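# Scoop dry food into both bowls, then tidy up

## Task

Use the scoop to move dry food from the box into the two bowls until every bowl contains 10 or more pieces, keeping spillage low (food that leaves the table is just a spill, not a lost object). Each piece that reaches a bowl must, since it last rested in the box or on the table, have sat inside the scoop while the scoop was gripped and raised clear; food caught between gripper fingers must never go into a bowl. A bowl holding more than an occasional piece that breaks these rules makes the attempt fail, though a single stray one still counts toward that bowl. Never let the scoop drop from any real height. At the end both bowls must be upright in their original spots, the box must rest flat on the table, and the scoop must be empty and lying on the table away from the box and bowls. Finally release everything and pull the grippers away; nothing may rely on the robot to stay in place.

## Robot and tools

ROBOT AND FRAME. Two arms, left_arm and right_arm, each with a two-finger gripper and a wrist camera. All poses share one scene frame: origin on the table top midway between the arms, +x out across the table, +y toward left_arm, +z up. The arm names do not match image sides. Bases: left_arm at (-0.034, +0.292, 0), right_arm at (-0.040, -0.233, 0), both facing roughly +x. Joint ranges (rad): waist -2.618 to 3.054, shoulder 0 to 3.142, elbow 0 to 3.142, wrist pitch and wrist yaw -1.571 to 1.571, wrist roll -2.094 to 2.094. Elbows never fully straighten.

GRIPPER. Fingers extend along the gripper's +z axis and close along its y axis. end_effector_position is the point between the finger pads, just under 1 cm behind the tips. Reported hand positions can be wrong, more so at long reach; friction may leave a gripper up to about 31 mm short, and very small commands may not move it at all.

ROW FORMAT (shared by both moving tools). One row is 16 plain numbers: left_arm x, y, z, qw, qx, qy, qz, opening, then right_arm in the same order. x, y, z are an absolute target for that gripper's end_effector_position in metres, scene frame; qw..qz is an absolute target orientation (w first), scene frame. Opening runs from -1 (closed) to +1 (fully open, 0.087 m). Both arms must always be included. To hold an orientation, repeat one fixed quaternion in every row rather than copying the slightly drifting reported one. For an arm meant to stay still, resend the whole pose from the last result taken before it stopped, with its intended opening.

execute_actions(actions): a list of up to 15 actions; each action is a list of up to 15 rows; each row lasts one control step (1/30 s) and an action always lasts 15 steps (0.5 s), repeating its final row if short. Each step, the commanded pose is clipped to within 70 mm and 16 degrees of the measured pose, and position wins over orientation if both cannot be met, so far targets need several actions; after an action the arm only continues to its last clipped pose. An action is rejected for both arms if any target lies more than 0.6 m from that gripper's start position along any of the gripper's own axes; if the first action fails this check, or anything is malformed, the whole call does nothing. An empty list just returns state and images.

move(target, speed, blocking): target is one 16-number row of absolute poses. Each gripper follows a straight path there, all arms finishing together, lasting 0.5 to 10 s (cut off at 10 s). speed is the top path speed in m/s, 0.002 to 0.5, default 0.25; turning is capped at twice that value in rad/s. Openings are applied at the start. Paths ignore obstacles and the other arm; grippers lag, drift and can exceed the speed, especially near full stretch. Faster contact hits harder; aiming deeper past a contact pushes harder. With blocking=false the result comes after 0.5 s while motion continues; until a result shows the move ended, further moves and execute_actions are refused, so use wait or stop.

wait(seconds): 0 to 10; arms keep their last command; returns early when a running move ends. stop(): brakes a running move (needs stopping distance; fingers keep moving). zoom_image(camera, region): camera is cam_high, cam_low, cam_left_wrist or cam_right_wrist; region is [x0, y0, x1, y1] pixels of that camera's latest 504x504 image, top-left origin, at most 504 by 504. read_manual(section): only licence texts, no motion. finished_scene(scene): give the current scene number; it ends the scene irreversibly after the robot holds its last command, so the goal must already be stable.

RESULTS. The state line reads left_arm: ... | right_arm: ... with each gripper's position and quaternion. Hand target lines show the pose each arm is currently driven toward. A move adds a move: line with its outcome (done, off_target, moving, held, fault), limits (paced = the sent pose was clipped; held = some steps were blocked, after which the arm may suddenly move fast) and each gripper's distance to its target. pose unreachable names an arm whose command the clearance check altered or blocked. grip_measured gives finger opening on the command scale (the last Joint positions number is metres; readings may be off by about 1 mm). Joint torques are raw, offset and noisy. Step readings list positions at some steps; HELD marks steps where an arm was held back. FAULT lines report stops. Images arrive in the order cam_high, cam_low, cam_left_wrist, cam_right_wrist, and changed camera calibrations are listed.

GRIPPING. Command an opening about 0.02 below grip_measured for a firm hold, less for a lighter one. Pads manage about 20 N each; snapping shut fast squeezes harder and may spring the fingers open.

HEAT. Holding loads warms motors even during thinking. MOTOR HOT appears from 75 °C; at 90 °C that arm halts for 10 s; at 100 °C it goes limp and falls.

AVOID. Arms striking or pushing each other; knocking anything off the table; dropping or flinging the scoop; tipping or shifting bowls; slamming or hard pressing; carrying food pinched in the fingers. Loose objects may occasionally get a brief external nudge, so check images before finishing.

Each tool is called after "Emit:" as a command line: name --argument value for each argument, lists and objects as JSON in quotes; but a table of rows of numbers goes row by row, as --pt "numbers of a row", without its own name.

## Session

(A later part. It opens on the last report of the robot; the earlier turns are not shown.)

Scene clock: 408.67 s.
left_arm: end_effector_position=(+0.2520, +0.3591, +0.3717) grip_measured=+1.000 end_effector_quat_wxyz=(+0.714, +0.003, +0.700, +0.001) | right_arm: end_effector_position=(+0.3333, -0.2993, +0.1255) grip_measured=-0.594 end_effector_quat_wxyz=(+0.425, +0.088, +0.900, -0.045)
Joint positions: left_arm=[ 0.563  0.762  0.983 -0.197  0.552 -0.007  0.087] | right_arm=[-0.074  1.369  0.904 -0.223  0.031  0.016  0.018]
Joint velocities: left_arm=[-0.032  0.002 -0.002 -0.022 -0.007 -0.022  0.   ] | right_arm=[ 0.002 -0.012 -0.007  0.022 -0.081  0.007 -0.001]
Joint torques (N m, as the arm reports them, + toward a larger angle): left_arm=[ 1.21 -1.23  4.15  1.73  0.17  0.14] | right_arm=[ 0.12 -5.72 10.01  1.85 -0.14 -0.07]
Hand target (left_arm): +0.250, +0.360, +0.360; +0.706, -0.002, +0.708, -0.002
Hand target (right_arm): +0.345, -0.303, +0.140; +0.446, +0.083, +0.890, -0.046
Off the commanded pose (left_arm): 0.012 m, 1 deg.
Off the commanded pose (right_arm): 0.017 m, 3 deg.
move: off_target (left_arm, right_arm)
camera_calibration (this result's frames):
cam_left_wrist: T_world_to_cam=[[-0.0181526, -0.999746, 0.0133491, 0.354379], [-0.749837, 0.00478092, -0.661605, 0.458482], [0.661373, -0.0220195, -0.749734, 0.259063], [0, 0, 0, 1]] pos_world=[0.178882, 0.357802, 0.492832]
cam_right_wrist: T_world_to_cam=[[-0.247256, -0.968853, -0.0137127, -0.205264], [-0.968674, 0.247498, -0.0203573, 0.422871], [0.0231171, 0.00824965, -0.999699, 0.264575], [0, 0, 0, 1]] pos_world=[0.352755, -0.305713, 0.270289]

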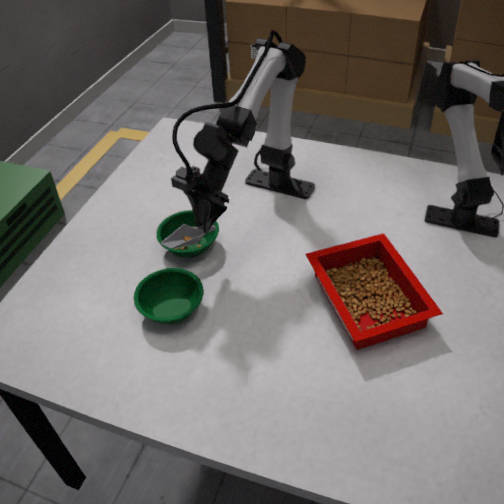

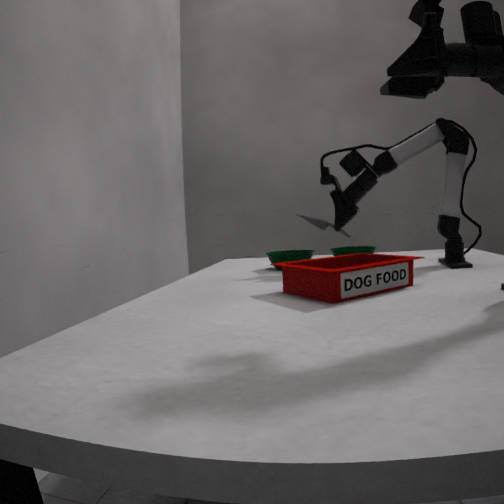

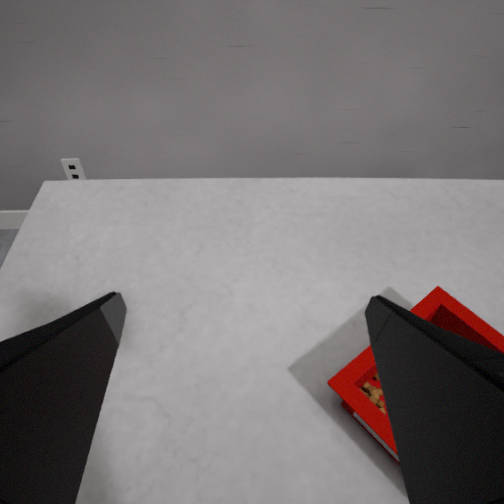

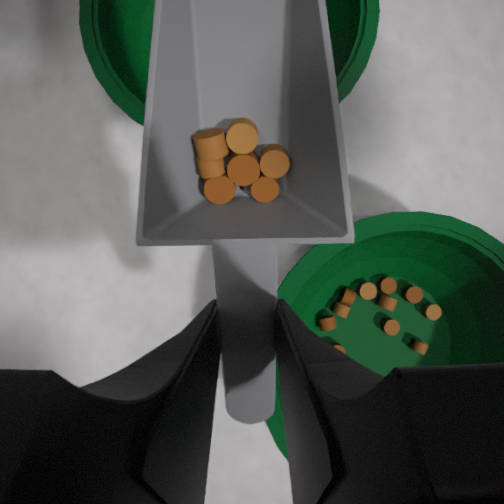

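Emit:
move --target '[0.25,0.36,0.36,0.706,-0.002,0.708,-0.002,1, 0.338,-0.296,0.13,-0.0408,0.0948,0.9947,0.0039,-0.62]' --speed 0.12

Emit:
zoom_image --camera "cam_high" --region '[100, 170, 280, 350]'

Scene clock: 429.07 s.
left_arm: end_effector_position=(+0.2520, +0.3591, +0.3717) grip_measured=+1.000 end_effector_quat_wxyz=(+0.714, +0.003, +0.700, +0.001) | right_arm: end_effector_position=(+0.3355, -0.2953, +0.1237) grip_measured=-0.594 end_effector_quat_wxyz=(-0.010, +0.089, +0.996, -0.002)
Joint positions: left_arm=[ 0.563  0.762  0.983 -0.197  0.552 -0.007  0.087] | right_arm=[-0.074  2.222  2.176 -1.545  0.006  0.016  0.018]
Joint velocities: left_arm=[-0.007  0.012  0.007 -0.051 -0.022 -0.037  0.   ] | right_arm=[-0.002 -0.002 -0.007  0.007  0.007  0.037 -0.   ]
Joint torques (N m, as the arm reports them, + toward a larger angle): left_arm=[ 1.18 -1.15  4.19  1.73  0.23  0.09] | right_arm=[  0.39 -13.73   8.46   0.26  -0.14   0.06]
Hand target (left_arm): +0.250, +0.360, +0.360; +0.706, -0.002, +0.708, -0.002
Hand target (right_arm): +0.339, -0.296, +0.129; -0.002, +0.093, +0.996, +0.003
Off the commanded pose (left_arm): 0.012 m, 1 deg.
Off the commanded pose (right_arm): 0.007 m, 4 deg.
joint sent to its limit (right arm) — the command would take joint 4 (wrist pitch) past its lower limit, so that joint was sent only as far as its limit.
move: off_target (left_arm, right_arm)
camera_calibration (this result's frames):
cam_left_wrist: T_world_to_cam=[[-0.0181526, -0.999746, 0.0133491, 0.354379], [-0.749837, 0.00478092, -0.661605, 0.458482], [0.661373, -0.0220195, -0.749734, 0.259063], [0, 0, 0, 1]] pos_world=[0.178882, 0.357802, 0.492832]
cam_right_wrist: T_world_to_cam=[[-0.225786, -0.973566, 0.0344861, -0.215397], [-0.613101, 0.16952, 0.771602, 0.183673], [-0.757052, 0.153074, -0.63517, 0.522092], [0, 0, 0, 1]] pos_world=[0.459227, -0.320758, 0.197322]

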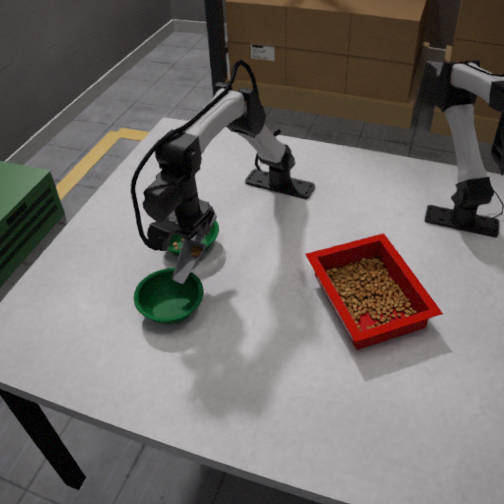

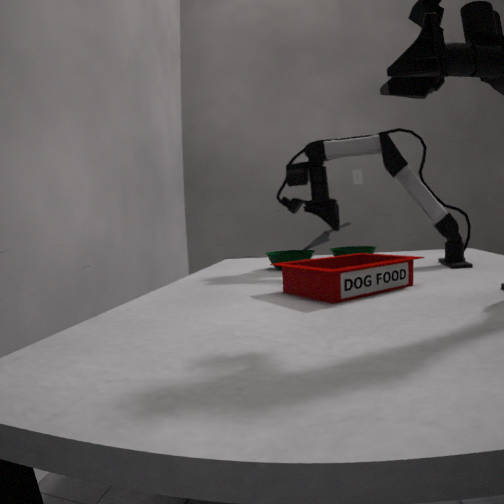

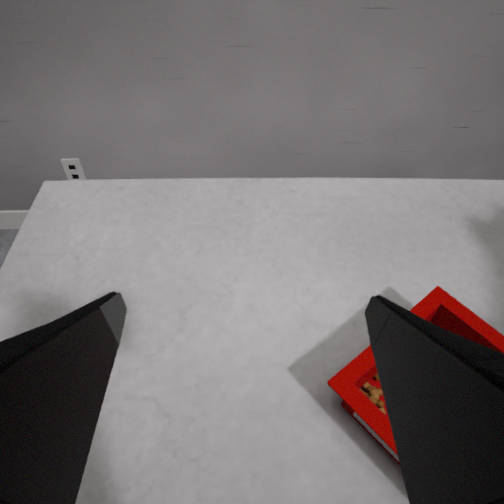

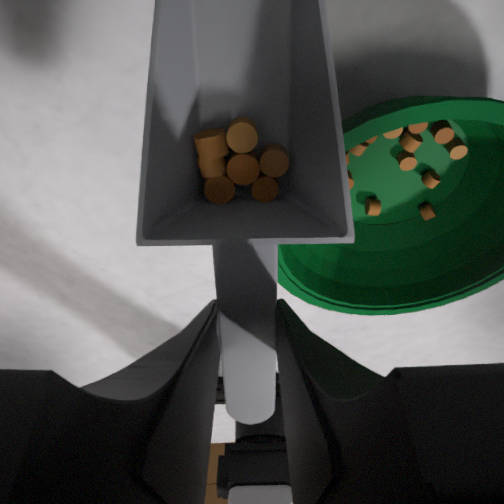

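Region (100, 170, 280, 350) of cam_high's 504x504 image, scaled by 2.800, with more detail than that image has.

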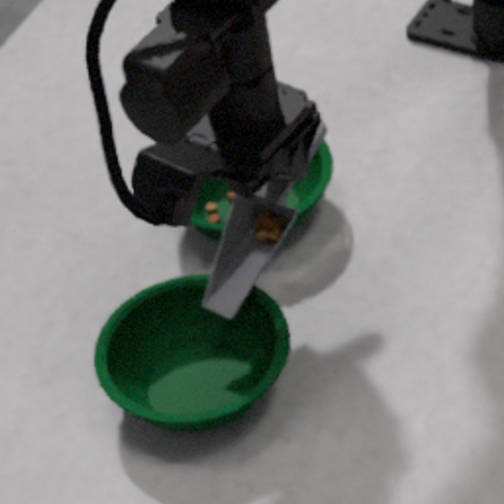

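Emit:
move --target '[0.25,0.36,0.36,0.706,-0.002,0.708,-0.002,1, 0.402,-0.304,0.135,0.1583,0.0937,0.9829,-0.0151,-0.62]' --speed 0.1

Emit:
move --target '[0.25,0.36,0.36,0.706,-0.002,0.708,-0.002,1, 0.402,-0.304,0.135,-0.0433,-0.1053,0.7794,-0.6161,-0.62]' --speed 0.15

Emit:
zoom_image --camera "cam_high" --region '[100, 170, 280, 350]'

Scene clock: 506.63 s.
left_arm: end_effector_position=(+0.2520, +0.3591, +0.3717) grip_measured=+1.000 end_effector_quat_wxyz=(+0.714, +0.003, +0.700, +0.001) | right_arm: end_effector_position=(+0.4004, -0.3056, +0.1283) grip_measured=-0.594 end_effector_quat_wxyz=(+0.142, +0.092, +0.985, -0.013)
Joint positions: left_arm=[ 0.563  0.762  0.983 -0.197  0.552 -0.007  0.087] | right_arm=[-0.074  2.166  2.114 -1.232  0.006  0.022  0.018]
Joint velocities: left_arm=[-0.022 -0.002  0.007  0.007  0.037 -0.051  0.   ] | right_arm=[ 0.017 -0.002 -0.017  0.051  0.007 -0.007  0.001]
Joint torques (N m, as the arm reports them, + toward a larger angle): left_arm=[ 1.22 -1.    4.2   1.73  0.23  0.07] | right_arm=[  1.29 -16.9    4.9    1.06   0.05   0.11]
Hand target (left_arm): +0.250, +0.360, +0.360; +0.706, -0.002, +0.708, -0.002
Hand target (right_arm): +0.402, -0.303, +0.135; +0.158, +0.094, +0.983, -0.016
Off the commanded pose (left_arm): 0.012 m, 1 deg.
Off the commanded pose (right_arm): 0.007 m, 2 deg.
move: off_target (left_arm)
camera_calibration (this result's frames):
cam_left_wrist: T_world_to_cam=[[-0.0181526, -0.999746, 0.0133491, 0.354379], [-0.749837, 0.00478092, -0.661605, 0.458482], [0.661373, -0.0220195, -0.749734, 0.259063], [0, 0, 0, 1]] pos_world=[0.178882, 0.357802, 0.492832]
cam_right_wrist: T_world_to_cam=[[-0.239405, -0.970856, 0.0111489, -0.201708], [-0.812935, 0.206715, 0.544431, 0.342183], [-0.530869, 0.121276, -0.838731, 0.501542], [0, 0, 0, 1]] pos_world=[0.496136, -0.327389, 0.236612]

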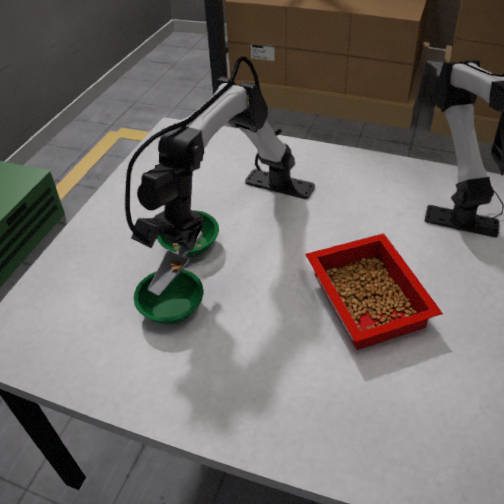

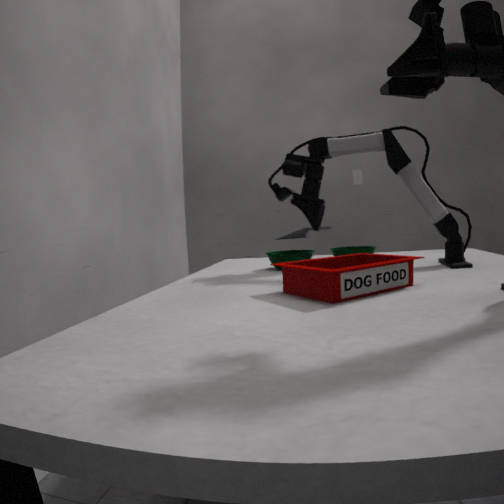

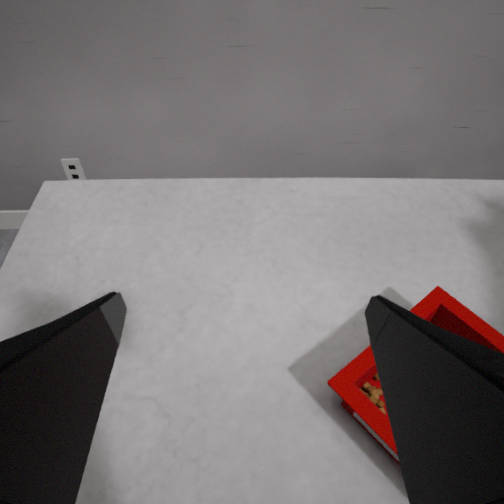

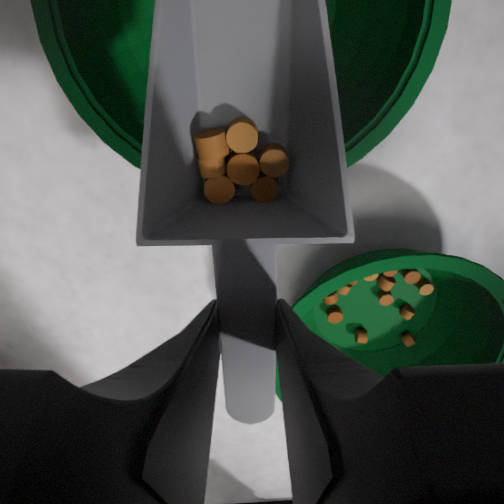

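Scene clock: 511.80 s.
left_arm: end_effector_position=(+0.2520, +0.3591, +0.3717) grip_measured=+1.000 end_effector_quat_wxyz=(+0.714, +0.003, +0.700, +0.001) | right_arm: end_effector_position=(+0.4026, -0.3062, +0.1351) grip_measured=-0.594 end_effector_quat_wxyz=(-0.009, -0.121, +0.793, -0.597)
Joint positions: left_arm=[ 0.563  0.762  0.983 -0.197  0.552 -0.007  0.087] | right_arm=[ 0.305  2.545  2.26  -1.547  1.269  0.106  0.018]
Joint velocities: left_arm=[-0.002  0.007 -0.007  0.037 -0.022  0.066  0.   ] | right_arm=[ 0.002  0.002 -0.002 -0.051  0.051  0.066  0.   ]
Joint torques (N m, as the arm reports them, + toward a larger angle): left_arm=[ 1.33 -1.15  4.18  1.7   0.22  0.07] | right_arm=[  1.67 -16.14   4.16  -0.04   0.84   0.21]
Hand target (left_arm): +0.250, +0.360, +0.360; +0.706, -0.002, +0.708, -0.002
Hand target (right_arm): +0.401, -0.304, +0.135; -0.013, -0.131, +0.783, -0.608
Off the commanded pose (left_arm): 0.012 m, 1 deg.
Off the commanded pose (right_arm): 0.002 m, 5 deg.
joint sent to its limit (right arm) — the command would take joint 4 (wrist pitch) past its lower limit, so that joint was sent only as far as its limit.
move: off_target (left_arm, right_arm)
camera_calibration (this result's frames):
cam_left_wrist: T_world_to_cam=[[-0.0181526, -0.999746, 0.0133491, 0.354379], [-0.749837, 0.00478092, -0.661605, 0.458482], [0.661373, -0.0220195, -0.749734, 0.259063], [0, 0, 0, 1]] pos_world=[0.178882, 0.357802, 0.492832]
cam_right_wrist: T_world_to_cam=[[0.15115, -0.240377, 0.958839, -0.263382], [-0.738731, 0.617055, 0.271146, 0.473077], [-0.656834, -0.749308, -0.0843064, 0.190739], [0, 0, 0, 1]] pos_world=[0.514571, -0.212303, 0.140348]

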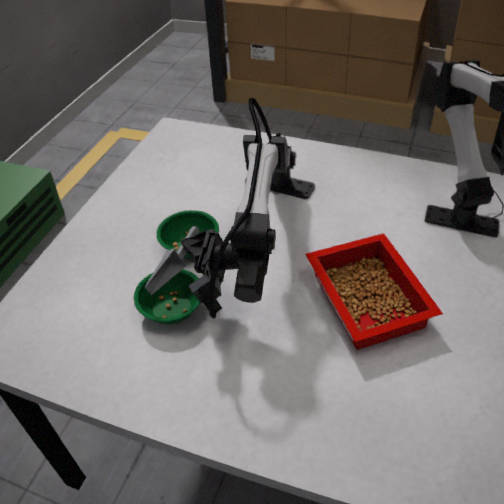

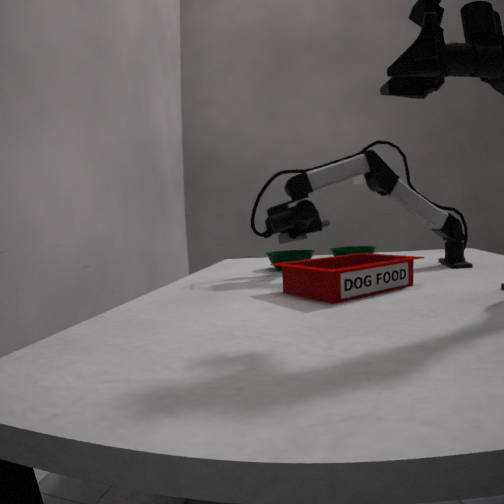

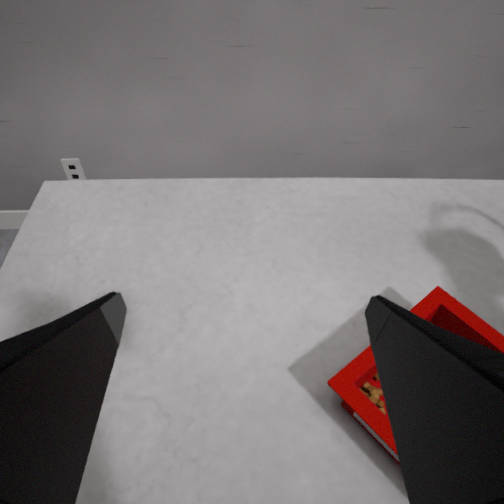

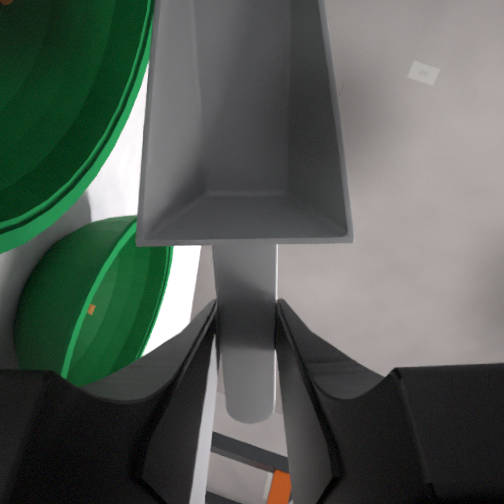

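Region (100, 170, 280, 350) of cam_high's 504x504 image, scaled by 2.800, with more detail than that image has.

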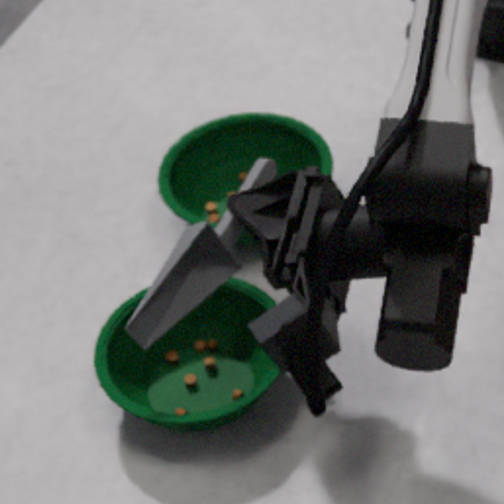

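Emit:
move --target '[0.25,0.36,0.36,0.706,-0.002,0.708,-0.002,1, 0.33,-0.2,0.17,0.2865,0,0.9581,0,-0.62]' --speed 0.2

Emit:
move --target '[0.25,0.36,0.36,0.706,-0.002,0.708,-0.002,1, 0.25,0.05,0.15,0.1092,-0.3313,0.9365,0.0386,-0.62]' --speed 0.2

Emit:
move --target '[0.25,0.36,0.36,0.706,-0.002,0.708,-0.002,1, 0.254,0.054,0.09,0.0107,-0.3335,0.9427,0.0038,-0.62]' --speed 0.06

Emit:
zoom_image --camera "cam_high" --region '[280, 180, 450, 350]'

Scene clock: 542.60 s.
left_arm: end_effector_position=(+0.2520, +0.3591, +0.3717) grip_measured=+1.000 end_effector_quat_wxyz=(+0.714, +0.003, +0.700, +0.001) | right_arm: end_effector_position=(+0.3271, -0.2002, +0.1655) grip_measured=-0.594 end_effector_quat_wxyz=(+0.273, -0.011, +0.962, -0.008)
Joint positions: left_arm=[ 0.563  0.762  0.983 -0.197  0.552 -0.007  0.087] | right_arm=[ 0.204  1.581  1.43  -0.871  0.07   0.072  0.018]
Joint velocities: left_arm=[-0.007  0.022 -0.002 -0.007 -0.066  0.037  0.   ] | right_arm=[-0.012 -0.007 -0.007 -0.037  0.007 -0.037  0.001]
Joint torques (N m, as the arm reports them, + toward a larger angle): left_arm=[ 1.23 -1.2   4.11  1.81  0.14  0.07] | right_arm=[ -0.14 -10.86   5.4    1.51  -0.1    0.12]
Hand target (left_arm): +0.250, +0.360, +0.360; +0.706, -0.002, +0.708, -0.002
Hand target (right_arm): +0.329, -0.202, +0.170; +0.288, -0.001, +0.958, -0.001
Off the commanded pose (left_arm): 0.012 m, 1 deg.
Off the commanded pose (right_arm): 0.005 m, 2 deg.
move: off_target (left_arm)
camera_calibration (this result's frames):
cam_left_wrist: T_world_to_cam=[[-0.0181526, -0.999746, 0.0133491, 0.354379], [-0.749837, 0.00478092, -0.661605, 0.458482], [0.661373, -0.0220195, -0.749734, 0.259063], [0, 0, 0, 1]] pos_world=[0.178882, 0.357802, 0.492832]
cam_right_wrist: T_world_to_cam=[[-0.0398723, -0.999015, 0.0194856, -0.189559], [-0.951456, 0.043916, 0.304636, 0.292936], [-0.305192, -0.00639315, -0.95227, 0.40049], [0, 0, 0, 1]] pos_world=[0.393384, -0.199676, 0.295829]

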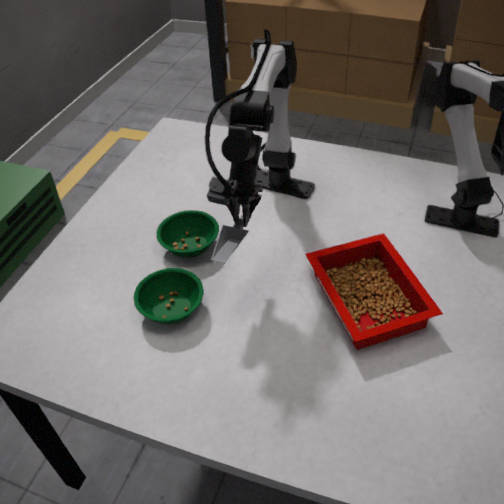

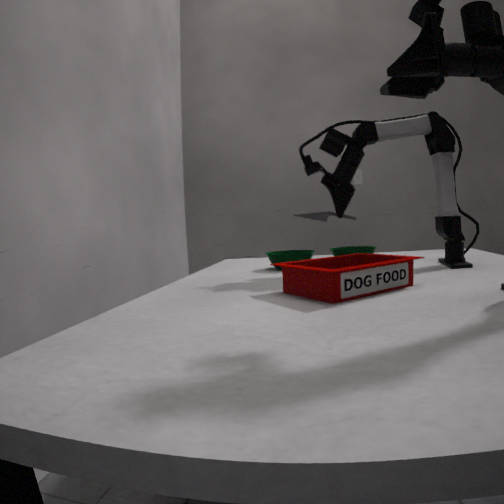

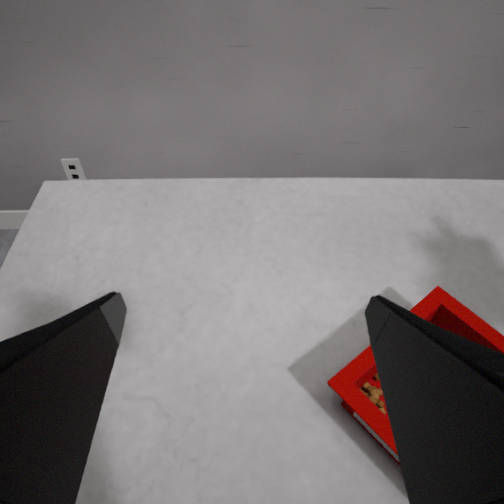

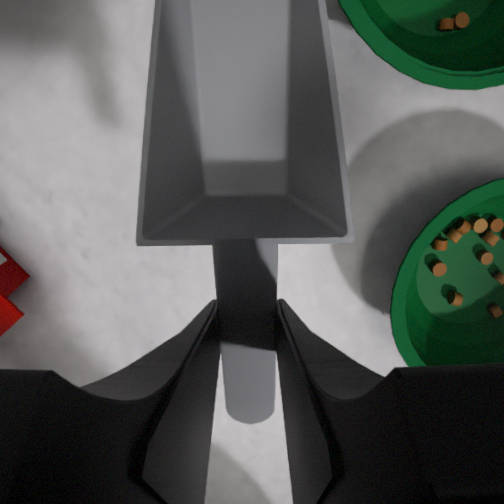

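Scene clock: 545.00 s.
left_arm: end_effector_position=(+0.2520, +0.3591, +0.3717) grip_measured=+1.000 end_effector_quat_wxyz=(+0.714, +0.003, +0.700, +0.001) | right_arm: end_effector_position=(+0.2445, +0.0433, +0.1436) grip_measured=-0.594 end_effector_quat_wxyz=(+0.103, -0.328, +0.938, +0.033)
Joint positions: left_arm=[ 0.563  0.762  0.983 -0.197  0.552 -0.007  0.087] | right_arm=[ 0.862  2.026  1.967 -1.298  0.028  0.097  0.018]
Joint velocities: left_arm=[ 0.012 -0.012 -0.002 -0.037 -0.037  0.007  0.   ] | right_arm=[-0.007  0.012 -0.007  0.022  0.022  0.037  0.   ]
Joint torques (N m, as the arm reports them, + toward a larger angle): left_arm=[ 1.41 -1.31  4.2   1.77  0.15  0.11] | right_arm=[  1.08 -12.24   9.     0.73  -0.13  -0.02]
Hand target (left_arm): +0.250, +0.360, +0.360; +0.706, -0.002, +0.708, -0.002
Hand target (right_arm): +0.246, +0.049, +0.150; +0.110, -0.331, +0.936, +0.041
Off the commanded pose (left_arm): 0.012 m, 1 deg.
Off the commanded pose (right_arm): 0.011 m, 1 deg.
move: off_target (left_arm, right_arm)
camera_calibration (this result's frames):
cam_left_wrist: T_world_to_cam=[[-0.0181526, -0.999746, 0.0133491, 0.354379], [-0.749837, 0.00478092, -0.661605, 0.458482], [0.661373, -0.0220195, -0.749734, 0.259063], [0, 0, 0, 1]] pos_world=[0.178882, 0.357802, 0.492832]
cam_right_wrist: T_world_to_cam=[[0.579231, -0.814856, 0.0223742, -0.108925], [-0.658568, -0.451607, 0.601946, 0.117545], [-0.480395, -0.363401, -0.798223, 0.392153], [0, 0, 0, 1]] pos_world=[0.328892, 0.106835, 0.244707]

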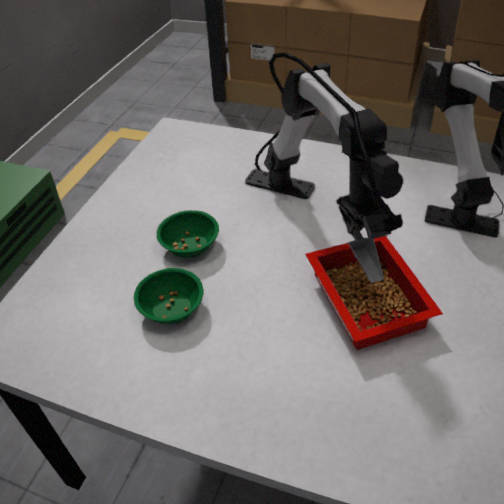

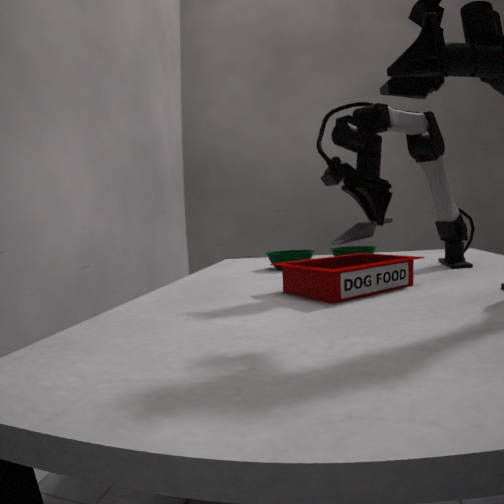

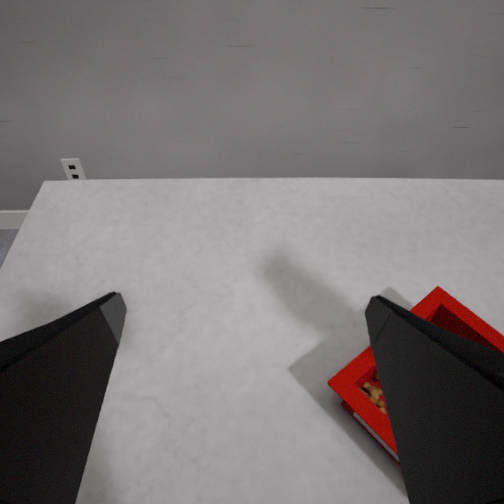

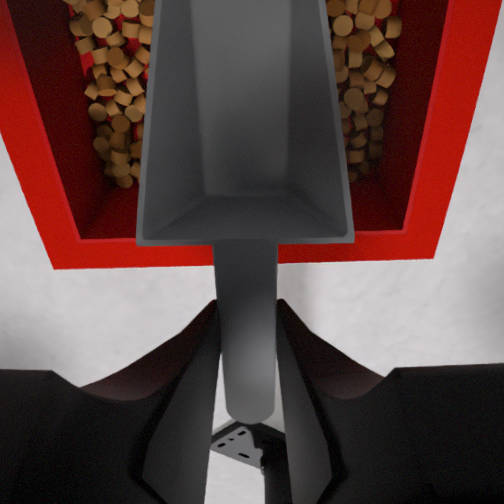

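Scene clock: 546.97 s.
left_arm: end_effector_position=(+0.2520, +0.3591, +0.3717) grip_measured=+1.000 end_effector_quat_wxyz=(+0.714, +0.003, +0.700, +0.001) | right_arm: end_effector_position=(+0.2498, +0.0522, +0.0839) grip_measured=-0.594 end_effector_quat_wxyz=(+0.006, -0.332, +0.943, -0.004)
Joint positions: left_arm=[ 0.563  0.762  0.983 -0.197  0.552 -0.007  0.087] | right_arm=[ 0.862  2.296  2.146 -1.414  0.012  0.096  0.018]
Joint velocities: left_arm=[ 0.002  0.017 -0.007 -0.007  0.066  0.022  0.   ] | right_arm=[-0.002 -0.007  0.022 -0.051  0.007 -0.022  0.001]
Joint torques (N m, as the arm reports them, + toward a larger angle): left_arm=[ 1.01 -1.1   4.31  1.77  0.2   0.11] | right_arm=[  0.22 -14.58   8.68   0.29  -0.16  -0.08]
Hand target (left_arm): +0.250, +0.360, +0.360; +0.706, -0.002, +0.708, -0.002
Hand target (right_arm): +0.254, +0.054, +0.090; +0.011, -0.334, +0.943, +0.004
Off the commanded pose (left_arm): 0.012 m, 1 deg.
Off the commanded pose (right_arm): 0.008 m, 1 deg.
move: off_target (left_arm)
camera_calibration (this result's frames):
cam_left_wrist: T_world_to_cam=[[-0.0181526, -0.999746, 0.0133491, 0.354379], [-0.749837, 0.00478092, -0.661605, 0.458482], [0.661373, -0.0220195, -0.749734, 0.259063], [0, 0, 0, 1]] pos_world=[0.178882, 0.357802, 0.492832]
cam_right_wrist: T_world_to_cam=[[0.586104, -0.809337, 0.038166, -0.106708], [-0.549136, -0.362154, 0.753189, 0.116205], [-0.595761, -0.462405, -0.656696, 0.372394], [0, 0, 0, 1]] pos_world=[0.348212, 0.127919, 0.161097]

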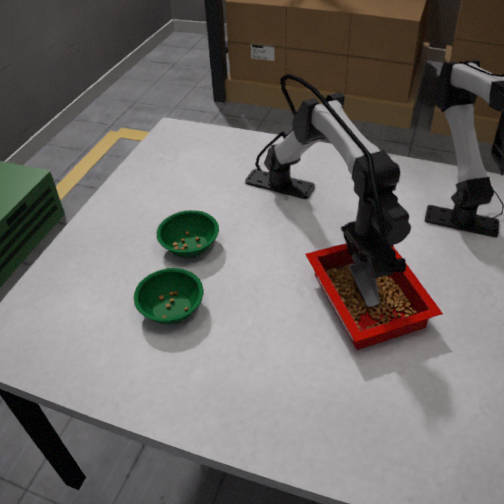

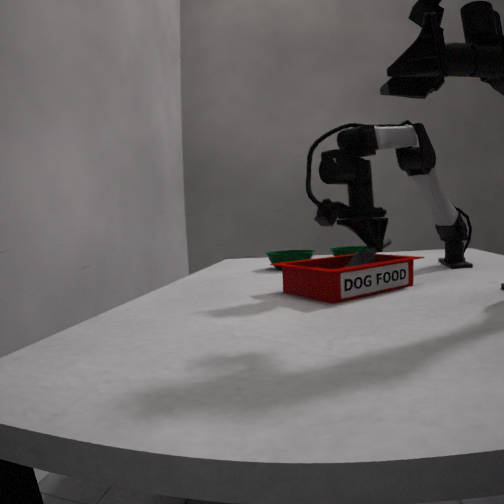

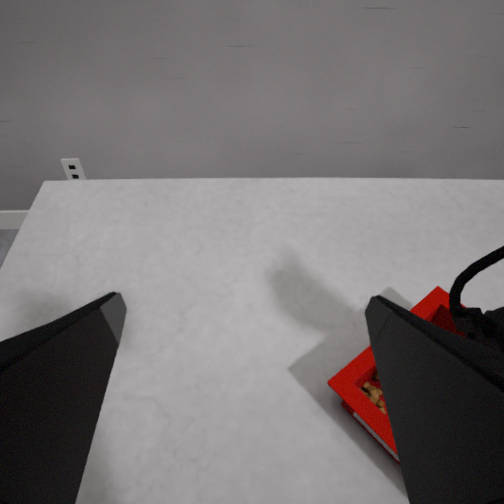

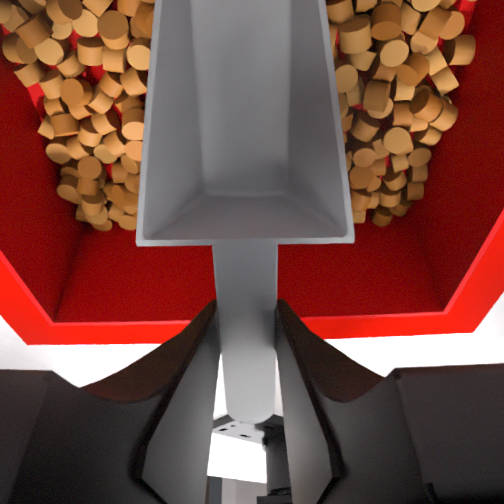

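Region (280, 180, 450, 350) of cam_high's 504x504 image, scaled by 2.965, with more detail than that image has.

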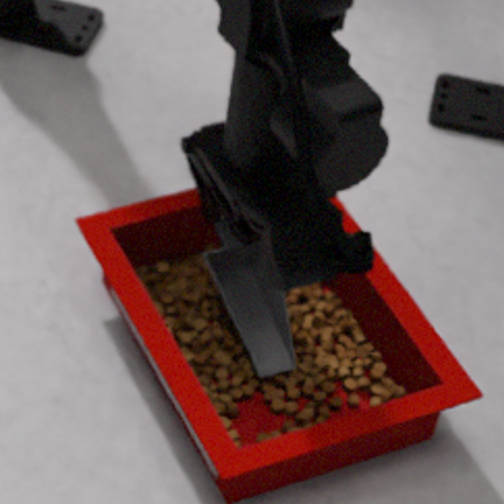

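Emit:
move --target '[0.25,0.36,0.36,0.706,-0.002,0.708,-0.002,1, 0.274,0.070,0.070,0.0107,-0.3335,0.9427,0.0038,-0.62]' --speed 0.025

Emit:
zoom_image --camera "cam_high" --region '[280, 180, 450, 350]'

Scene clock: 553.77 s.
left_arm: end_effector_position=(+0.2520, +0.3591, +0.3717) grip_measured=+1.000 end_effector_quat_wxyz=(+0.714, +0.003, +0.700, +0.001) | right_arm: end_effector_position=(+0.2706, +0.0728, +0.0719) grip_measured=-0.594 end_effector_quat_wxyz=(+0.017, -0.334, +0.943, +0.003)
Joint positions: left_arm=[ 0.563  0.762  0.983 -0.197  0.552 -0.007  0.087] | right_arm=[ 0.862  2.427  2.331 -1.441  0.01   0.092  0.018]
Joint velocities: left_arm=[ 0.012 -0.017  0.002 -0.007  0.081 -0.066  0.   ] | right_arm=[-0.002  0.012 -0.002 -0.051 -0.007  0.022  0.001]
Joint torques (N m, as the arm reports them, + toward a larger angle): left_arm=[ 1.28 -1.22  4.17  1.77  0.18  0.09] | right_arm=[ -0.08 -14.12   7.95   0.33  -0.11  -0.05]
Hand target (left_arm): +0.250, +0.360, +0.360; +0.706, -0.002, +0.708, -0.002
Hand target (right_arm): +0.274, +0.071, +0.070; +0.011, -0.333, +0.943, +0.004
Off the commanded pose (left_arm): 0.012 m, 1 deg.
Off the commanded pose (right_arm): 0.005 m, 1 deg.
move: off_target (left_arm)
camera_calibration (this result's frames):
cam_left_wrist: T_world_to_cam=[[-0.0181526, -0.999746, 0.0133491, 0.354379], [-0.749837, 0.00478092, -0.661605, 0.458482], [0.661373, -0.0220195, -0.749734, 0.259063], [0, 0, 0, 1]] pos_world=[0.178882, 0.357802, 0.492832]
cam_right_wrist: T_world_to_cam=[[0.588925, -0.807546, 0.0322137, -0.10224], [-0.560432, -0.379342, 0.736218, 0.149664], [-0.582309, -0.45163, -0.675978, 0.383381], [0, 0, 0, 1]] pos_world=[0.367335, 0.147357, 0.152265]

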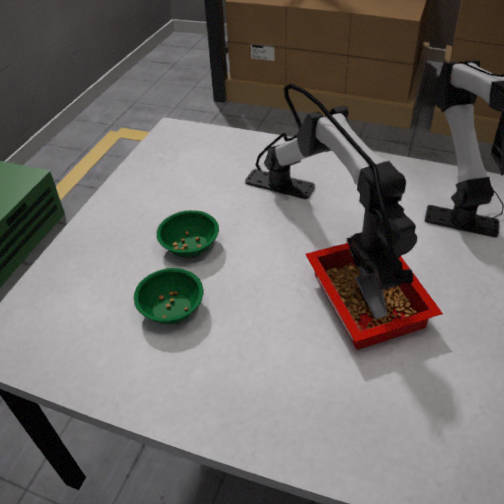

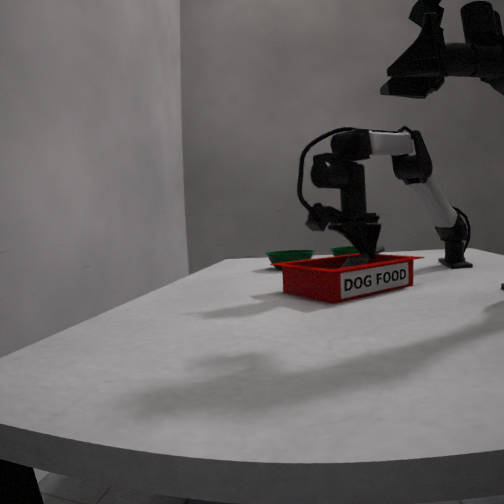

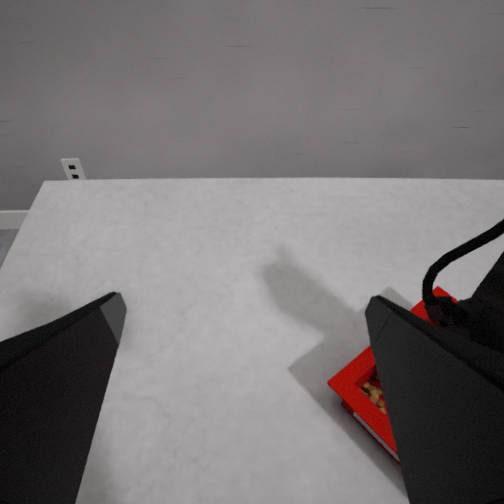

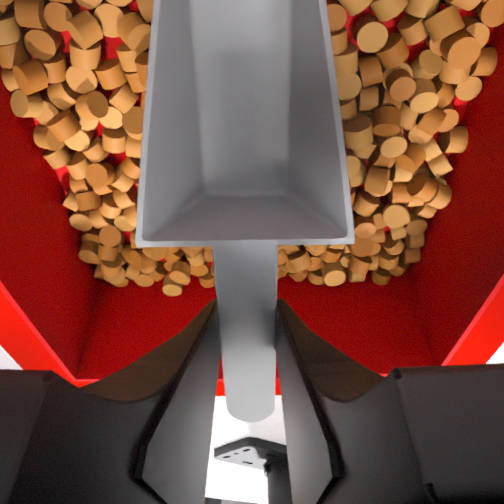

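Region (280, 180, 450, 350) of cam_high's 504x504 image, scaled by 2.965, with more detail than that image has.

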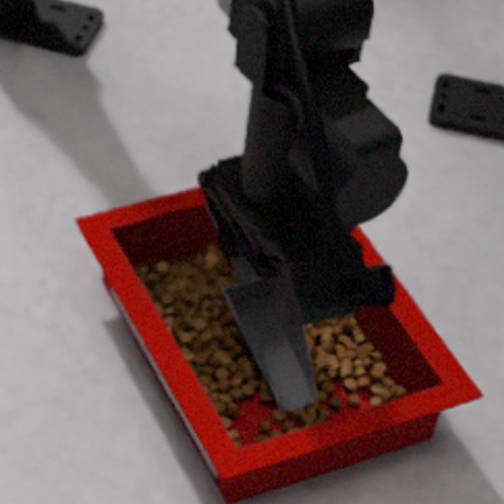

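Emit:
move --target '[0.25,0.36,0.36,0.706,-0.002,0.708,-0.002,1, 0.292,0.085,0.058,0.0272,-0.3334,0.9424,0.0096,-0.68]' --speed 0.025

Emit:
zoom_image --camera "cam_high" --region '[280, 180, 450, 350]'

Emit:
move --target '[0.25,0.36,0.36,0.706,-0.002,0.708,-0.002,1, 0.318,0.105,0.046,0.0683,-0.3326,0.9403,0.0241,-0.68]' --speed 0.025

Scene clock: 581.07 s.
left_arm: end_effector_position=(+0.2520, +0.3591, +0.3717) grip_measured=+1.000 end_effector_quat_wxyz=(+0.714, +0.003, +0.700, +0.001) | right_arm: end_effector_position=(+0.2869, +0.0887, +0.0623) grip_measured=-0.594 end_effector_quat_wxyz=(+0.033, -0.334, +0.942, +0.010)
Joint positions: left_arm=[ 0.563  0.762  0.983 -0.197  0.552 -0.007  0.087] | right_arm=[ 0.862  2.528  2.481 -1.457  0.01   0.09   0.018]
Joint velocities: left_arm=[-0.012 -0.002 -0.012 -0.007 -0.007  0.037  0.   ] | right_arm=[ 0.002  0.007  0.007  0.022 -0.051 -0.037  0.   ]
Joint torques (N m, as the arm reports them, + toward a larger angle): left_arm=[ 1.18 -1.16  4.42  1.74  0.18  0.1 ] | right_arm=[ -0.25 -14.62   8.02   0.4   -0.06  -0.1 ]
Hand target (left_arm): +0.250, +0.360, +0.360; +0.706, -0.002, +0.708, -0.002
Hand target (right_arm): +0.292, +0.085, +0.058; +0.028, -0.333, +0.942, +0.010
Off the commanded pose (left_arm): 0.012 m, 1 deg.
Off the commanded pose (right_arm): 0.008 m, 1 deg.
move: off_target (left_arm)
camera_calibration (this result's frames):
cam_left_wrist: T_world_to_cam=[[-0.0181526, -0.999746, 0.0133491, 0.354379], [-0.749837, 0.00478092, -0.661605, 0.458482], [0.661373, -0.0220195, -0.749734, 0.259063], [0, 0, 0, 1]] pos_world=[0.178882, 0.357802, 0.492832]
cam_right_wrist: T_world_to_cam=[[0.589428, -0.807353, 0.0274814, -0.0986234], [-0.577492, -0.397337, 0.713181, 0.179844], [-0.564869, -0.436239, -0.700442, 0.388775], [0, 0, 0, 1]] pos_world=[0.381597, 0.161433, 0.146763]

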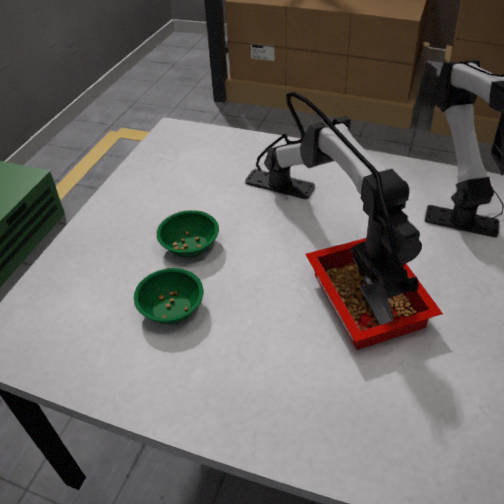

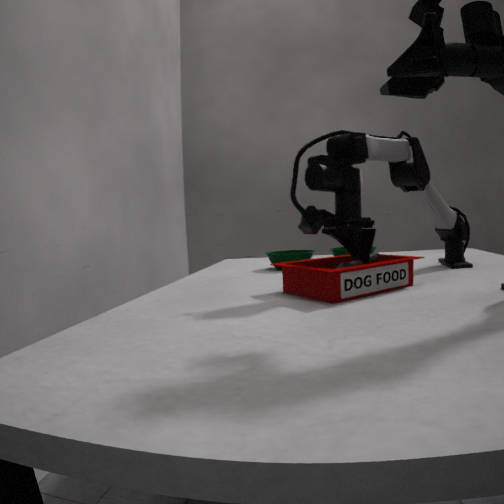

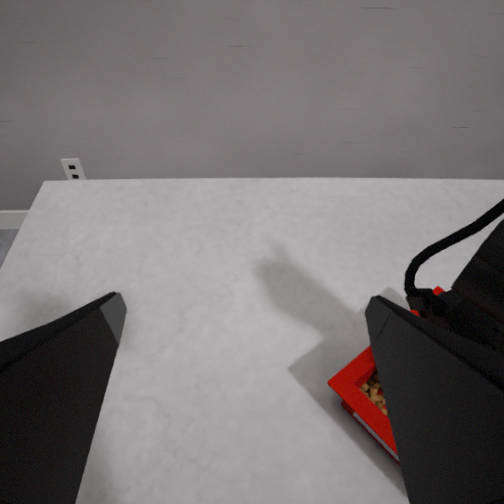

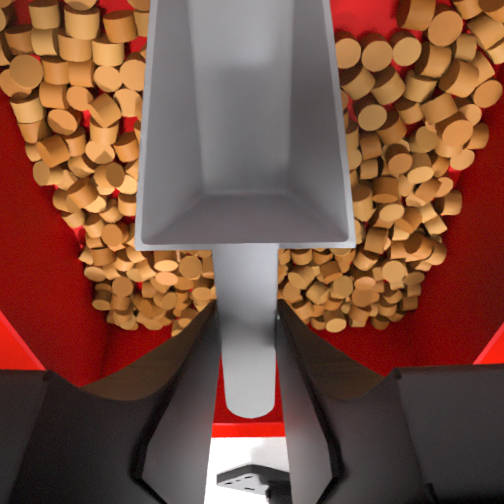

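Region (280, 180, 450, 350) of cam_high's 504x504 image, scaled by 2.965, with more detail than that image has.

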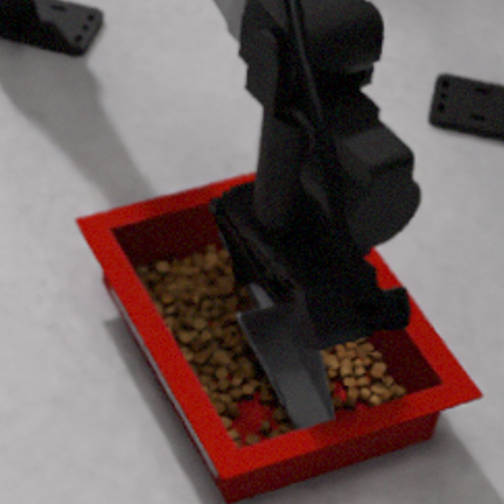

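Scene clock: 582.93 s.
left_arm: end_effector_position=(+0.2520, +0.3591, +0.3717) grip_measured=+1.000 end_effector_quat_wxyz=(+0.714, +0.003, +0.700, +0.001) | right_arm: end_effector_position=(+0.3029, +0.1017, +0.0531) grip_measured=-0.594 end_effector_quat_wxyz=(+0.051, -0.334, +0.941, +0.018)
Joint positions: left_arm=[ 0.563  0.762  0.983 -0.197  0.552 -0.007  0.087] | right_arm=[ 0.859  2.617  2.616 -1.462  0.01   0.086  0.018]
Joint velocities: left_arm=[-0.002  0.002 -0.002  0.007 -0.007 -0.007  0.   ] | right_arm=[-0.007  0.017  0.022 -0.051  0.022 -0.095 -0.001]
Joint torques (N m, as the arm reports them, + toward a larger angle): left_arm=[ 1.42 -1.11  4.2   1.75  0.2   0.16] | right_arm=[ -0.25 -14.89   8.02   0.89   0.02  -0.12]
Hand target (left_arm): +0.250, +0.360, +0.360; +0.706, -0.002, +0.708, -0.002
Hand target (right_arm): +0.317, +0.105, +0.046; +0.069, -0.333, +0.940, +0.024
Off the commanded pose (left_arm): 0.012 m, 1 deg.
Off the commanded pose (right_arm): 0.017 m, 2 deg.
move: off_target (left_arm, right_arm)
camera_calibration (this result's frames):
cam_left_wrist: T_world_to_cam=[[-0.0181526, -0.999746, 0.0133491, 0.354379], [-0.749837, 0.00478092, -0.661605, 0.458482], [0.661373, -0.0220195, -0.749734, 0.259063], [0, 0, 0, 1]] pos_world=[0.178882, 0.357802, 0.492832]
cam_right_wrist: T_world_to_cam=[[0.588994, -0.807835, 0.0220999, -0.0967903], [-0.597949, -0.417243, 0.684372, 0.210567], [-0.543639, -0.416306, -0.728798, 0.390003], [0, 0, 0, 1]] pos_world=[0.394938, 0.172028, 0.142266]

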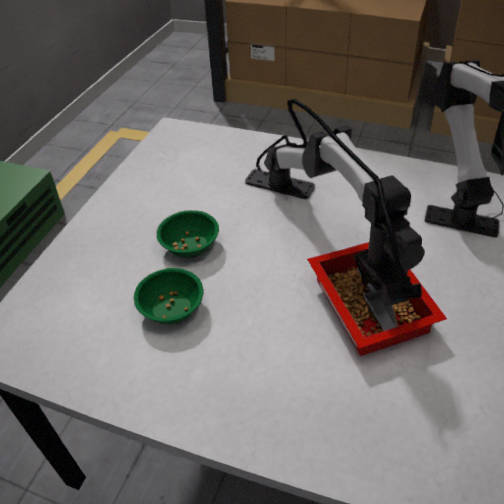

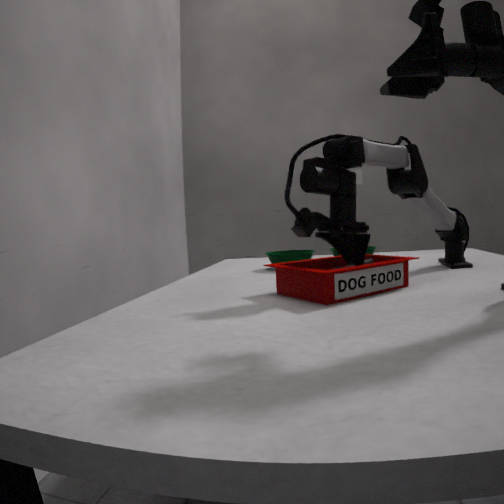

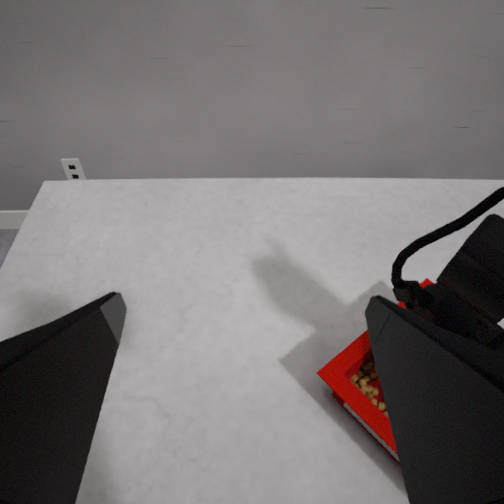

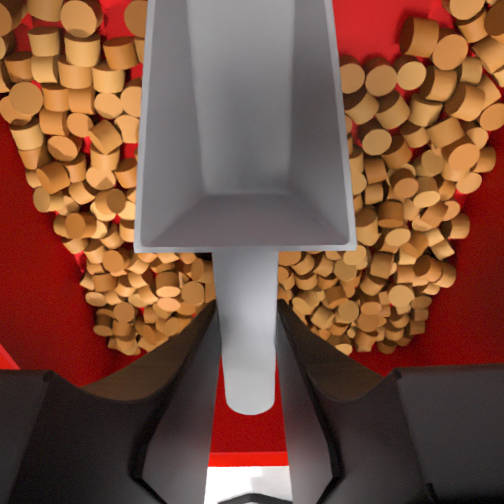

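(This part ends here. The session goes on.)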